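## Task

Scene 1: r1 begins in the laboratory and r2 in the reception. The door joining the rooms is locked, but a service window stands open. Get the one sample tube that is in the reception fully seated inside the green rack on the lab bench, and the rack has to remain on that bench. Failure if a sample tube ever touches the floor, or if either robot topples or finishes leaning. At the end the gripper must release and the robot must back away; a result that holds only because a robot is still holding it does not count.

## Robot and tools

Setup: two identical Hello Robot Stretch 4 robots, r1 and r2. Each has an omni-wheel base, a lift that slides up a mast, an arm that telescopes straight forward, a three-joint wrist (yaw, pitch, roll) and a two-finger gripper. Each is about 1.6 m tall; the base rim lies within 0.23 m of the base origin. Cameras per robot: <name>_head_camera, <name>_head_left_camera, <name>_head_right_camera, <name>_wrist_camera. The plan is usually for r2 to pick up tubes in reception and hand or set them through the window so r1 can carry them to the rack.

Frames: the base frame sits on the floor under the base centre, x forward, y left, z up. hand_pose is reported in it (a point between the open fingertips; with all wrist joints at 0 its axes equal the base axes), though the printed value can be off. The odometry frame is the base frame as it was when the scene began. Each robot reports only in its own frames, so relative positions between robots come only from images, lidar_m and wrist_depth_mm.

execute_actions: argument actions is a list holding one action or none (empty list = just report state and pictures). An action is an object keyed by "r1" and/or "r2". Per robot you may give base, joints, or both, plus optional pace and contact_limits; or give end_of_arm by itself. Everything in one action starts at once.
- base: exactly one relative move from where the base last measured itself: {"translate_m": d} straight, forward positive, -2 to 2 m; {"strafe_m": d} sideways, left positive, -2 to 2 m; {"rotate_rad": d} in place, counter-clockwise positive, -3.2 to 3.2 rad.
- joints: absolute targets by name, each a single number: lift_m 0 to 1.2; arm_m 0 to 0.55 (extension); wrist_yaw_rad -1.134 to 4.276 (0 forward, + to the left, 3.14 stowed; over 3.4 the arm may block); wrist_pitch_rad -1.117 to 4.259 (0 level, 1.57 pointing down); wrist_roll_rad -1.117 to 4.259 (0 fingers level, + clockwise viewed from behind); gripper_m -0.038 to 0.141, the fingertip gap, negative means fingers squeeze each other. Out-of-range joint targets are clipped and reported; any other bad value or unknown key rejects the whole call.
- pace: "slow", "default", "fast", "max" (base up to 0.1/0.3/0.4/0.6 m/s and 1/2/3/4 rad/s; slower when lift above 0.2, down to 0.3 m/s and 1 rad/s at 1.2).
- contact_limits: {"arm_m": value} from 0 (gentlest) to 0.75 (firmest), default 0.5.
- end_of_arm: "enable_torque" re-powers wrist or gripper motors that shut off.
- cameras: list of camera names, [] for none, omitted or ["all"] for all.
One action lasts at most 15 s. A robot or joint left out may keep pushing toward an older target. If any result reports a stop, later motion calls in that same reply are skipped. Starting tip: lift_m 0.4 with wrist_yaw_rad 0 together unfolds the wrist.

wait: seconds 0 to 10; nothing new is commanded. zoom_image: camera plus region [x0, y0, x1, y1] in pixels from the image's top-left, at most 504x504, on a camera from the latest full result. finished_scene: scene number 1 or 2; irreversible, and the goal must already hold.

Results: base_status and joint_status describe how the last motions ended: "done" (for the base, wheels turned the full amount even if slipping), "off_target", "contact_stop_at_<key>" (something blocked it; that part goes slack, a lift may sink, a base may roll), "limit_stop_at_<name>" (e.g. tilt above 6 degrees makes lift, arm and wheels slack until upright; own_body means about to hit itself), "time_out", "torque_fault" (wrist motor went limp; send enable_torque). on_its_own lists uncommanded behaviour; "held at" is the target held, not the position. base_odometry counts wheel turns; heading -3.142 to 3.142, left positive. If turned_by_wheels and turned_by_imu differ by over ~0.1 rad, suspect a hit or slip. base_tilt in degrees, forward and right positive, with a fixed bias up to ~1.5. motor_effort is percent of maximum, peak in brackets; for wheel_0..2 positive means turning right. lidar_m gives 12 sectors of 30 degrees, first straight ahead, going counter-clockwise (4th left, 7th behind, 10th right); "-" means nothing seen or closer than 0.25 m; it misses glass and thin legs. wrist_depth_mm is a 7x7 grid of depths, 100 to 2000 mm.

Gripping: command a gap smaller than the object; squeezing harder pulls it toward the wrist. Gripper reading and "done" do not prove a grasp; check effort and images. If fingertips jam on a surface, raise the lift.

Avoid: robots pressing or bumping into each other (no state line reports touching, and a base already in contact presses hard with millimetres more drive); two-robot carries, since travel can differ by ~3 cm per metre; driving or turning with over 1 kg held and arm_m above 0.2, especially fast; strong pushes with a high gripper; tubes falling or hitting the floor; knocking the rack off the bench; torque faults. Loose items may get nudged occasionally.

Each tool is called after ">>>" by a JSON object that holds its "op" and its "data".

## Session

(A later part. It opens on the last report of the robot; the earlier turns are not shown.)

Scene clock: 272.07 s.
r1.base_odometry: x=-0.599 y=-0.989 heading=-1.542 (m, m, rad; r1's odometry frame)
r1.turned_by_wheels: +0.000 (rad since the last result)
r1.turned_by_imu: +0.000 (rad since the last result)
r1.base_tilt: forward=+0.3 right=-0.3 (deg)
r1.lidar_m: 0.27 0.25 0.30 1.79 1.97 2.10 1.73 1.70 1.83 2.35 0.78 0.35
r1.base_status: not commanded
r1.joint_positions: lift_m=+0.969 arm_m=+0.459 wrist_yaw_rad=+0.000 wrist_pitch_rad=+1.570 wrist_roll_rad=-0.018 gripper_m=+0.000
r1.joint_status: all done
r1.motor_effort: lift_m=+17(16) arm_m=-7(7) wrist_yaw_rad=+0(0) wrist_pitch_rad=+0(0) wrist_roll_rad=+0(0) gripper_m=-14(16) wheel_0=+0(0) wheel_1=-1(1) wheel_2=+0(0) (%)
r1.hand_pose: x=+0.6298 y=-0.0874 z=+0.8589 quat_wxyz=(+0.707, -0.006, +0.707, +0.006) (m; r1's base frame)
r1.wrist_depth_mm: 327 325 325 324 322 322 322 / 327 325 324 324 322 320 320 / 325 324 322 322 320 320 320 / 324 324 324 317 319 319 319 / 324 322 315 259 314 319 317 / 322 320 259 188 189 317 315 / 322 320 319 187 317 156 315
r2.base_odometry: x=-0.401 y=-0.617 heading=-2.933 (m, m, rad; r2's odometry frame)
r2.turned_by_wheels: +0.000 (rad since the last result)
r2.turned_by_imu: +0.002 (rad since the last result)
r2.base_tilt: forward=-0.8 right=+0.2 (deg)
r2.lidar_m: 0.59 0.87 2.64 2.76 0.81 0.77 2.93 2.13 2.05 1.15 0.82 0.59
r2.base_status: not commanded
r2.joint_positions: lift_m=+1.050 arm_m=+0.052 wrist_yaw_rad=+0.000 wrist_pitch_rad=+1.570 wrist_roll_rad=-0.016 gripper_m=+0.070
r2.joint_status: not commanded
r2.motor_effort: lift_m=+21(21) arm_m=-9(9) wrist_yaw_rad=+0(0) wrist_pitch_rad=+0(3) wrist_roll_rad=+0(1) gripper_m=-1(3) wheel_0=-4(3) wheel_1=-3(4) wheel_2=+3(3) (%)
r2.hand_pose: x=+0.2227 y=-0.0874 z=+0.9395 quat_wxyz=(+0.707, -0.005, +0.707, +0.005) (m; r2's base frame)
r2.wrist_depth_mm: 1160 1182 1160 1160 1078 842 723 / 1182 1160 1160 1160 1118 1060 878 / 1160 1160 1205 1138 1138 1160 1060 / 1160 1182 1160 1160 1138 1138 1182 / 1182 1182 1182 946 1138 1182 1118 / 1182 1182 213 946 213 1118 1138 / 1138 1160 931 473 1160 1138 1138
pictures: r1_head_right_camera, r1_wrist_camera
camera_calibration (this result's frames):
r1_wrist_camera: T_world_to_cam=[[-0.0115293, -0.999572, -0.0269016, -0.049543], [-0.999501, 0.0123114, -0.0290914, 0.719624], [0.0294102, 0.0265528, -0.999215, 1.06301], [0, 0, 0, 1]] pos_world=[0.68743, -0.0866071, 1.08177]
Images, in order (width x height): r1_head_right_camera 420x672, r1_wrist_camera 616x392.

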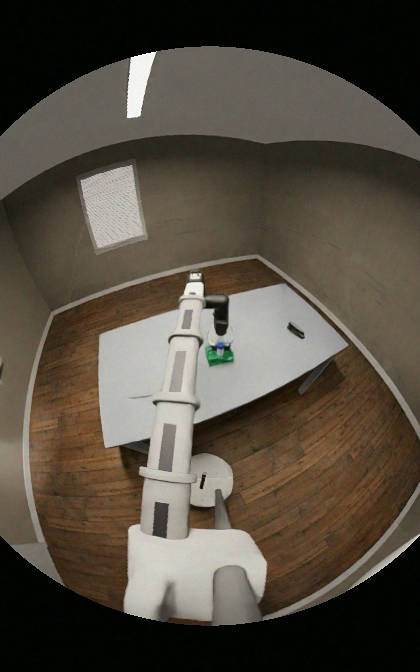

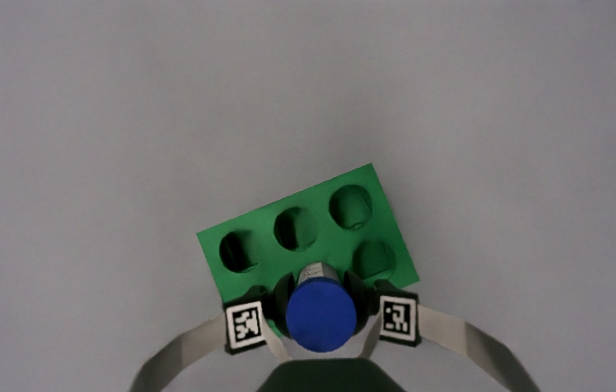

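>>> {"op": "execute_actions", "data": {"actions": []}}

Scene clock: 276.57 s.
r1.base_odometry: x=-0.599 y=-0.989 heading=-1.542 (m, m, rad; r1's odometry frame)
r1.turned_by_wheels: +0.000 (rad since the last result)
r1.turned_by_imu: +0.000 (rad since the last result)
r1.base_tilt: forward=+0.4 right=-0.3 (deg)
r1.lidar_m: 0.25 0.27 0.28 1.80 1.97 2.09 1.73 1.69 1.84 2.37 0.77 0.35
r1.base_status: not commanded
r1.joint_positions: lift_m=+0.969 arm_m=+0.459 wrist_yaw_rad=+0.000 wrist_pitch_rad=+1.570 wrist_roll_rad=-0.018 gripper_m=+0.000
r1.joint_status: all done
r1.motor_effort: lift_m=+17(16) arm_m=-7(7) wrist_yaw_rad=+0(0) wrist_pitch_rad=-1(0) wrist_roll_rad=+0(0) gripper_m=-15(16) wheel_0=+0(0) wheel_1=-1(1) wheel_2=+0(0) (%)
r1.hand_pose: x=+0.6298 y=-0.0874 z=+0.8589 quat_wxyz=(+0.707, -0.006, +0.707, +0.006) (m; r1's base frame)
r1.wrist_depth_mm: 327 325 325 324 322 322 322 / 327 325 324 324 324 320 320 / 325 325 324 322 322 320 320 / 325 324 322 315 320 319 319 / 324 322 315 260 314 317 317 / 322 322 260 188 190 317 315 / 322 320 319 187 317 156 315
r2.base_odometry: x=-0.401 y=-0.617 heading=-2.933 (m, m, rad; r2's odometry frame)
r2.turned_by_wheels: +0.000 (rad since the last result)
r2.turned_by_imu: +0.001 (rad since the last result)
r2.base_tilt: forward=-0.8 right=+0.1 (deg)
r2.lidar_m: 0.59 0.83 2.65 2.78 0.81 0.77 2.91 2.14 2.04 1.13 0.83 0.57
r2.base_status: not commanded
r2.joint_positions: lift_m=+1.050 arm_m=+0.052 wrist_yaw_rad=+0.000 wrist_pitch_rad=+1.570 wrist_roll_rad=-0.016 gripper_m=+0.070
r2.joint_status: not commanded
r2.motor_effort: lift_m=+21(21) arm_m=-10(9) wrist_yaw_rad=+0(0) wrist_pitch_rad=+1(3) wrist_roll_rad=+1(1) gripper_m=-3(3) wheel_0=-3(3) wheel_1=-4(4) wheel_2=+2(3) (%)
r2.hand_pose: x=+0.2227 y=-0.0874 z=+0.9395 quat_wxyz=(+0.707, -0.005, +0.707, +0.005) (m; r2's base frame)
r2.wrist_depth_mm: 1160 1160 1160 1160 1078 866 732 / 1182 1160 1160 1160 1160 1060 866 / 1160 1160 1182 1182 1160 1160 1060 / 1205 1160 1182 1138 1138 1160 1138 / 1160 1160 1182 946 1098 1160 1160 / 1160 1182 214 931 214 1138 1160 / 1160 1138 946 462 1138 1182 1138
pictures: r1_head_camera, r1_head_left_camera, r1_head_right_camera, r1_wrist_camera, r2_head_camera, r2_head_left_camera, r2_head_right_camera, r2_wrist_camera
camera_calibration (this result's frames):
r1_wrist_camera: T_world_to_cam=[[-0.0115288, -0.999572, -0.0269016, -0.0495433], [-0.999501, 0.012311, -0.0290914, 0.719624], [0.0294102, 0.0265528, -0.999215, 1.06301], [0, 0, 0, 1]] pos_world=[0.68743, -0.0866071, 1.08177]
r2_wrist_camera: T_world_to_cam=[[0.0564616, -0.998395, 0.00440333, -0.111718], [-0.998404, -0.0564558, 0.0014141, 0.276308], [-0.00116324, -0.00447615, -0.999989, 1.16695], [0, 0, 0, 1]] pos_world=[0.283532, -0.090716, 1.16704]
Images, in order (width x height): r1_head_camera 420x560, r1_head_left_camera 420x672, r1_head_right_camera 420x672, r1_wrist_camera 616x392, r2_head_camera 420x560, r2_head_left_camera 420x672, r2_head_right_camera 420x672, r2_wrist_camera 616x392.

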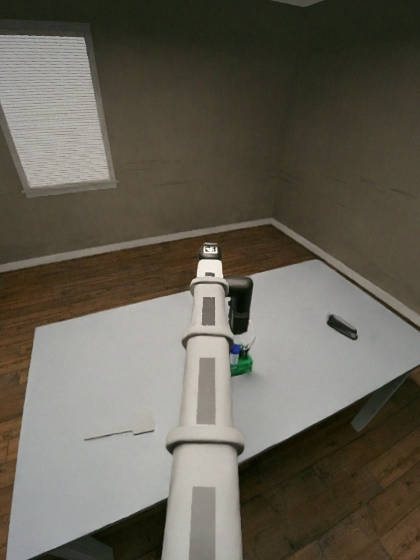

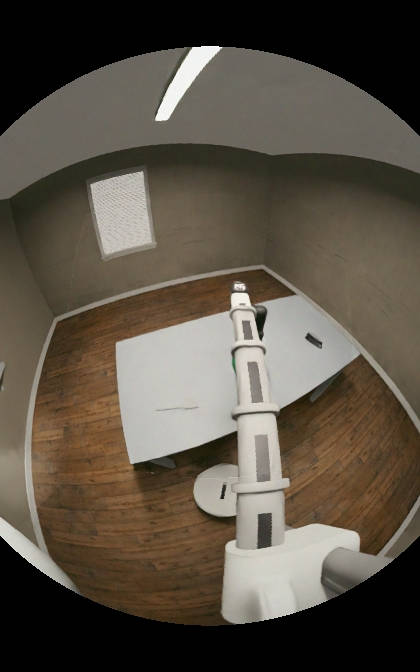

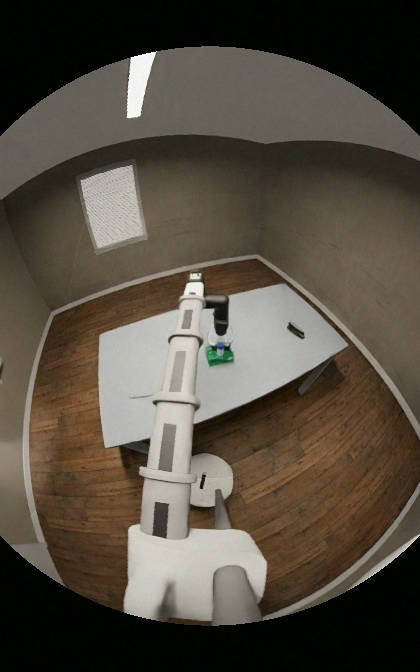

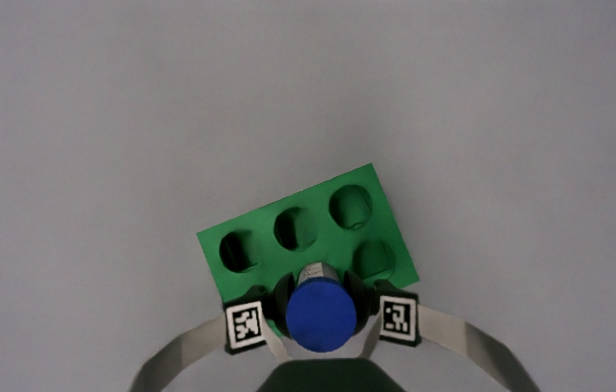

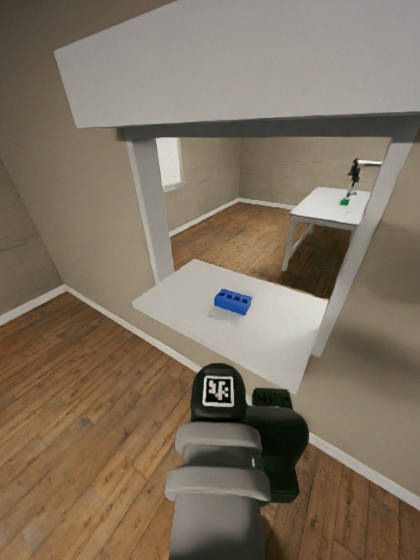

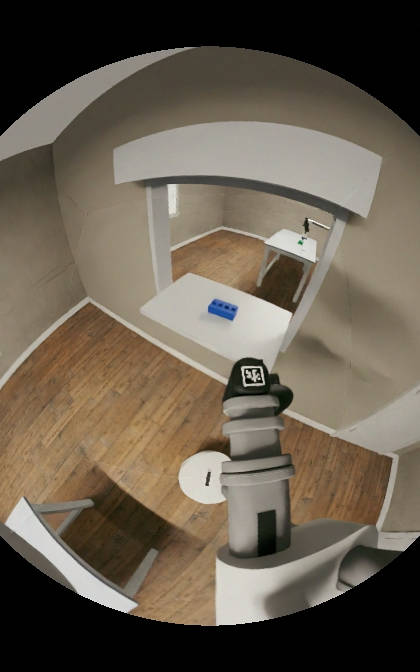

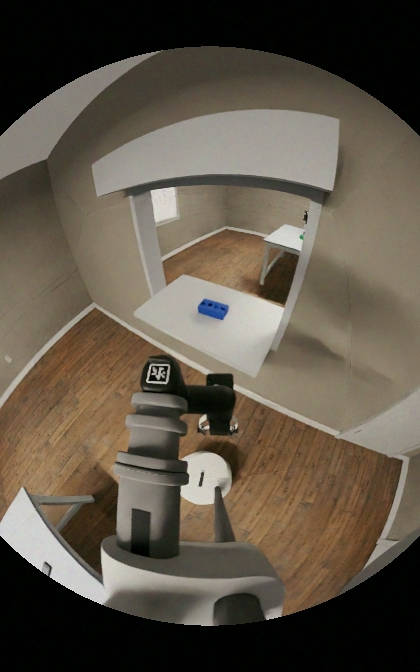

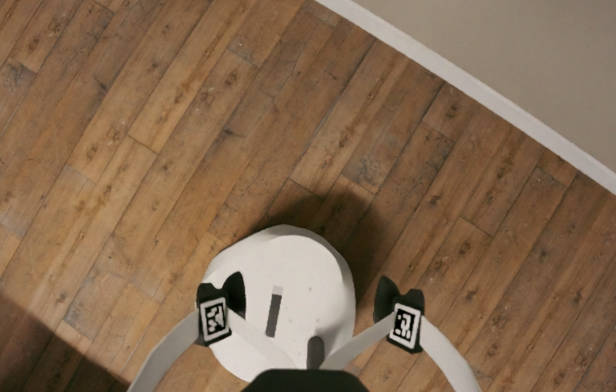

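>>> {"op": "execute_actions", "data": {"actions": [{"r1": {"joints": {"gripper_m": 0.07}}}], "cameras": ["r1_wrist_camera", "r1_head_camera", "r1_head_right_camera"]}}

Scene clock: 278.87 s.
r1.base_odometry: x=-0.599 y=-0.989 heading=-1.542 (m, m, rad; r1's odometry frame)
r1.turned_by_wheels: +0.000 (rad since the last result)
r1.turned_by_imu: +0.000 (rad since the last result)
r1.base_tilt: forward=+0.5 right=-0.4 (deg)
r1.lidar_m: 0.26 0.26 0.28 1.79 1.96 2.09 1.72 1.70 1.84 2.36 0.77 0.35
r1.base_status: not commanded
r1.joint_positions: lift_m=+0.969 arm_m=+0.459 wrist_yaw_rad=+0.000 wrist_pitch_rad=+1.570 wrist_roll_rad=-0.018 gripper_m=+0.070
r1.joint_status: all done
r1.motor_effort: lift_m=+17(17) arm_m=-7(7) wrist_yaw_rad=+0(0) wrist_pitch_rad=-1(1) wrist_roll_rad=+1(1) gripper_m=-3(14) wheel_0=+0(0) wheel_1=-1(1) wheel_2=-1(0) (%)
r1.hand_pose: x=+0.6298 y=-0.0874 z=+0.8589 quat_wxyz=(+0.707, -0.006, +0.707, +0.006) (m; r1's base frame)
r1.wrist_depth_mm: 327 325 325 325 324 322 320 / 327 325 324 324 322 320 320 / 325 324 324 322 320 320 320 / 324 324 322 315 319 320 319 / 324 322 315 259 314 317 317 / 324 322 214 198 198 317 317 / 322 320 319 153 317 315 315
r2.base_odometry: x=-0.401 y=-0.617 heading=-2.933 (m, m, rad; r2's odometry frame)
r2.turned_by_wheels: +0.000 (rad since the last result)
r2.turned_by_imu: +0.001 (rad since the last result)
r2.base_tilt: forward=-0.9 right=-0.1 (deg)
r2.lidar_m: 0.60 0.86 2.63 2.77 0.82 0.77 2.93 2.12 2.04 1.12 0.83 0.58
r2.base_status: not commanded
r2.joint_positions: lift_m=+1.050 arm_m=+0.052 wrist_yaw_rad=+0.000 wrist_pitch_rad=+1.570 wrist_roll_rad=-0.016 gripper_m=+0.070
r2.joint_status: not commanded
r2.motor_effort: lift_m=+21(21) arm_m=-9(9) wrist_yaw_rad=-1(1) wrist_pitch_rad=-2(0) wrist_roll_rad=+2(1) gripper_m=-3(2) wheel_0=-3(4) wheel_1=-4(4) wheel_2=+3(3) (%)
r2.hand_pose: x=+0.2227 y=-0.0874 z=+0.9395 quat_wxyz=(+0.707, -0.005, +0.707, +0.005) (m; r2's base frame)
r2.wrist_depth_mm: 1182 1182 1160 1160 1060 866 723 / 1160 1160 1182 1160 1160 1060 866 / 1205 1138 1182 1160 1118 1138 1060 / 1182 1160 1182 1138 1118 1160 1118 / 1160 1182 1182 946 1138 1138 1160 / 1160 1182 214 946 213 1138 1138 / 1138 1138 960 466 1138 1138 1138
pictures: r1_head_camera, r1_head_right_camera, r1_wrist_camera
camera_calibration (this result's frames):
r1_wrist_camera: T_world_to_cam=[[-0.0115289, -0.999572, -0.0269016, -0.0495432], [-0.999501, 0.0123111, -0.0290914, 0.719623], [0.0294102, 0.0265528, -0.999215, 1.06301], [0, 0, 0, 1]] pos_world=[0.68743, -0.0866071, 1.08177]
Images, in order (width x height): r1_head_camera 420x560, r1_head_right_camera 420x672, r1_wrist_camera 616x392.

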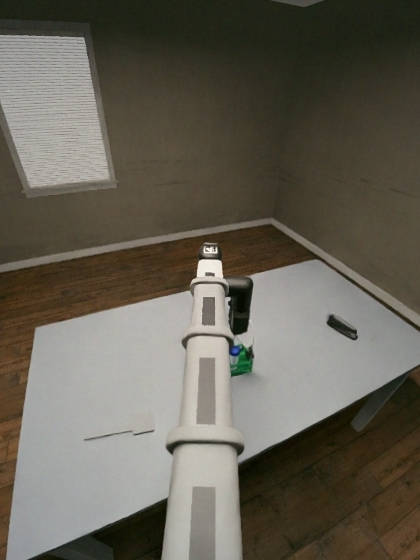

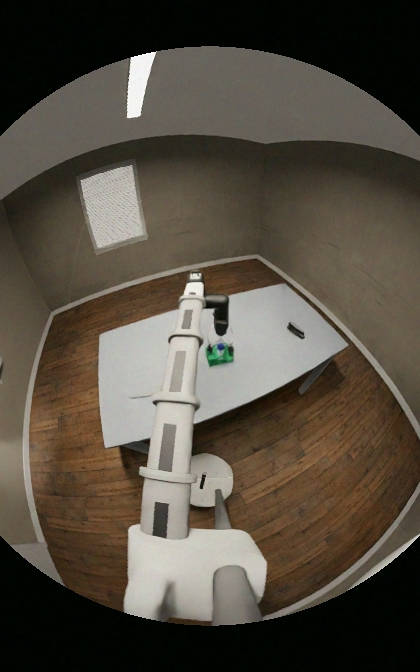

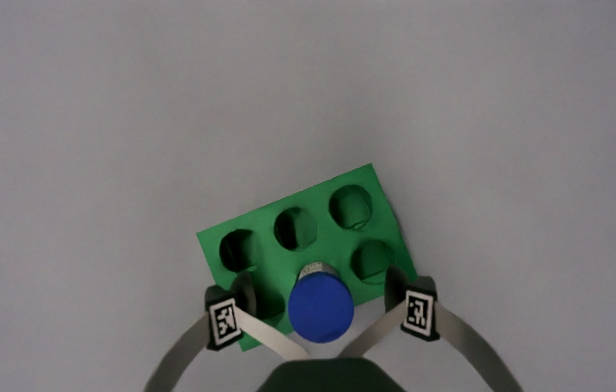

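>>> {"op": "execute_actions", "data": {"actions": [{"r1": {"base": {"translate_m": -0.3}, "joints": {"lift_m": 1.06, "arm_m": 0.1}, "pace": "fast"}}], "cameras": ["r1_wrist_camera", "r1_head_camera", "r1_head_right_camera"]}}

Scene clock: 282.53 s.
r1.base_odometry: x=-0.608 y=-0.689 heading=-1.542 (m, m, rad; r1's odometry frame)
r1.turned_by_wheels: +0.000 (rad since the last result)
r1.turned_by_imu: +0.000 (rad since the last result)
r1.base_tilt: forward=+0.4 right=-0.4 (deg)
r1.lidar_m: 0.54 0.54 0.59 1.79 1.84 1.91 1.44 1.43 1.53 2.31 2.45 0.70
r1.base_status: done
r1.joint_positions: lift_m=+1.060 arm_m=+0.101 wrist_yaw_rad=+0.000 wrist_pitch_rad=+1.570 wrist_roll_rad=-0.018 gripper_m=+0.070
r1.joint_status: all done
r1.motor_effort: lift_m=+21(22) arm_m=-7(5) wrist_yaw_rad=+2(1) wrist_pitch_rad=-2(1) wrist_roll_rad=+1(1) gripper_m=-2(1) wheel_0=+0(5) wheel_1=+0(7) wheel_2=-2(10) (%)
r1.hand_pose: x=+0.2722 y=-0.0874 z=+0.9496 quat_wxyz=(+0.707, -0.006, +0.707, +0.006) (m; r1's base frame)
r1.wrist_depth_mm: 421 1205 1205 1205 1182 1205 1205 / 1205 1229 1205 1205 1205 1182 1182 / 759 1205 1182 1205 1182 1182 1182 / 1205 1205 1182 1182 1182 1205 1182 / 1205 1182 1182 1182 1182 1160 1182 / 1182 1182 214 960 198 1160 1160 / 1182 1205 960 153 1182 1160 1160
r2.base_odometry: x=-0.401 y=-0.617 heading=-2.933 (m, m, rad; r2's odometry frame)
r2.turned_by_wheels: +0.000 (rad since the last result)
r2.turned_by_imu: +0.001 (rad since the last result)
r2.base_tilt: forward=-0.8 right=+0.0 (deg)
r2.lidar_m: 0.62 0.87 2.62 2.76 0.82 0.78 2.92 2.14 2.05 1.14 0.82 0.58
r2.base_status: not commanded
r2.joint_positions: lift_m=+1.050 arm_m=+0.052 wrist_yaw_rad=+0.000 wrist_pitch_rad=+1.570 wrist_roll_rad=-0.016 gripper_m=+0.070
r2.joint_status: not commanded
r2.motor_effort: lift_m=+21(21) arm_m=-9(9) wrist_yaw_rad=+0(0) wrist_pitch_rad=-1(1) wrist_roll_rad=+2(1) gripper_m=-2(2) wheel_0=-4(3) wheel_1=-3(4) wheel_2=+3(3) (%)
r2.hand_pose: x=+0.2227 y=-0.0874 z=+0.9395 quat_wxyz=(+0.707, -0.005, +0.707, +0.005) (m; r2's base frame)
r2.wrist_depth_mm: 1182 1160 1205 1182 1078 854 732 / 1182 1160 1160 1182 1138 1060 842 / 1205 1160 1160 1160 1160 1160 1060 / 1182 1182 1182 1182 1160 1138 1138 / 1205 1182 1160 946 1160 1118 1138 / 1138 1138 213 946 215 1138 1160 / 1138 1160 946 466 1138 1138 1138
pictures: r1_head_camera, r1_head_right_camera, r1_wrist_camera
camera_calibration (this result's frames):
r1_wrist_camera: T_world_to_cam=[[-0.0119574, -0.999567, -0.0268979, -0.0511143], [-0.999505, 0.0127308, -0.0287697, 0.36451], [0.0290997, 0.0265405, -0.999224, 1.16421], [0, 0, 0, 1]] pos_world=[0.32984, -0.0866314, 1.17242]
Images, in order (width x height): r1_head_camera 420x560, r1_head_right_camera 420x672, r1_wrist_camera 616x392.

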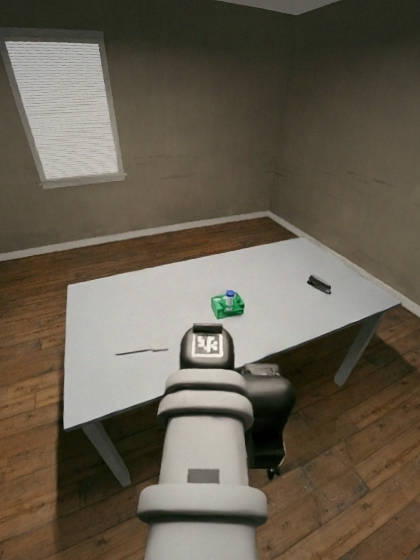

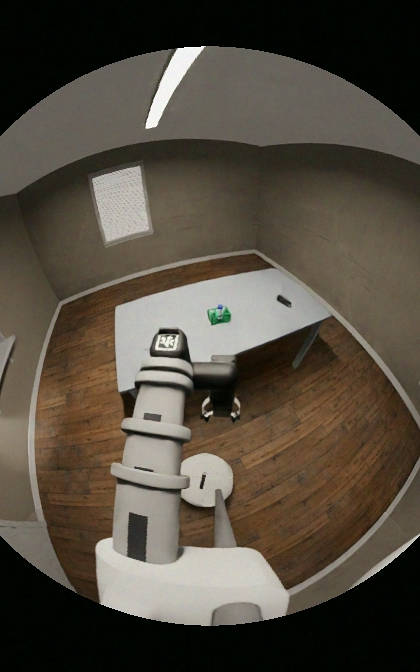

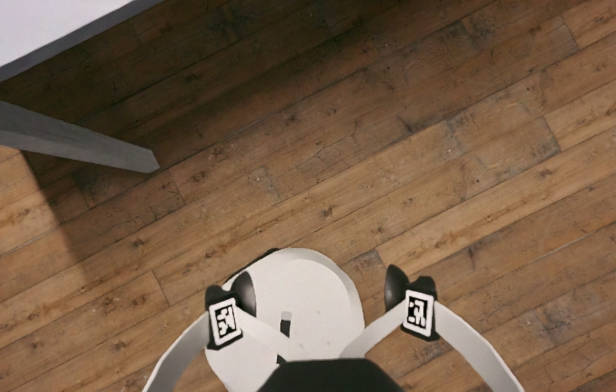

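>>> {"op": "zoom_image", "data": {"camera": "r1_head_camera", "region": [190, 275, 270, 335]}}

Region (190, 275, 270, 335) of r1_head_camera's 420x560 image, scaled by 6.300, with more detail than that image has; it fills the top 378 rows of this view, and the rest is white.

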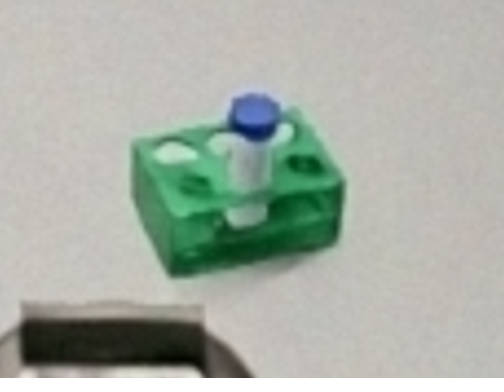

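>>> {"op": "finished_scene", "data": {"scene": 1}}

The scene is finished: the task was done.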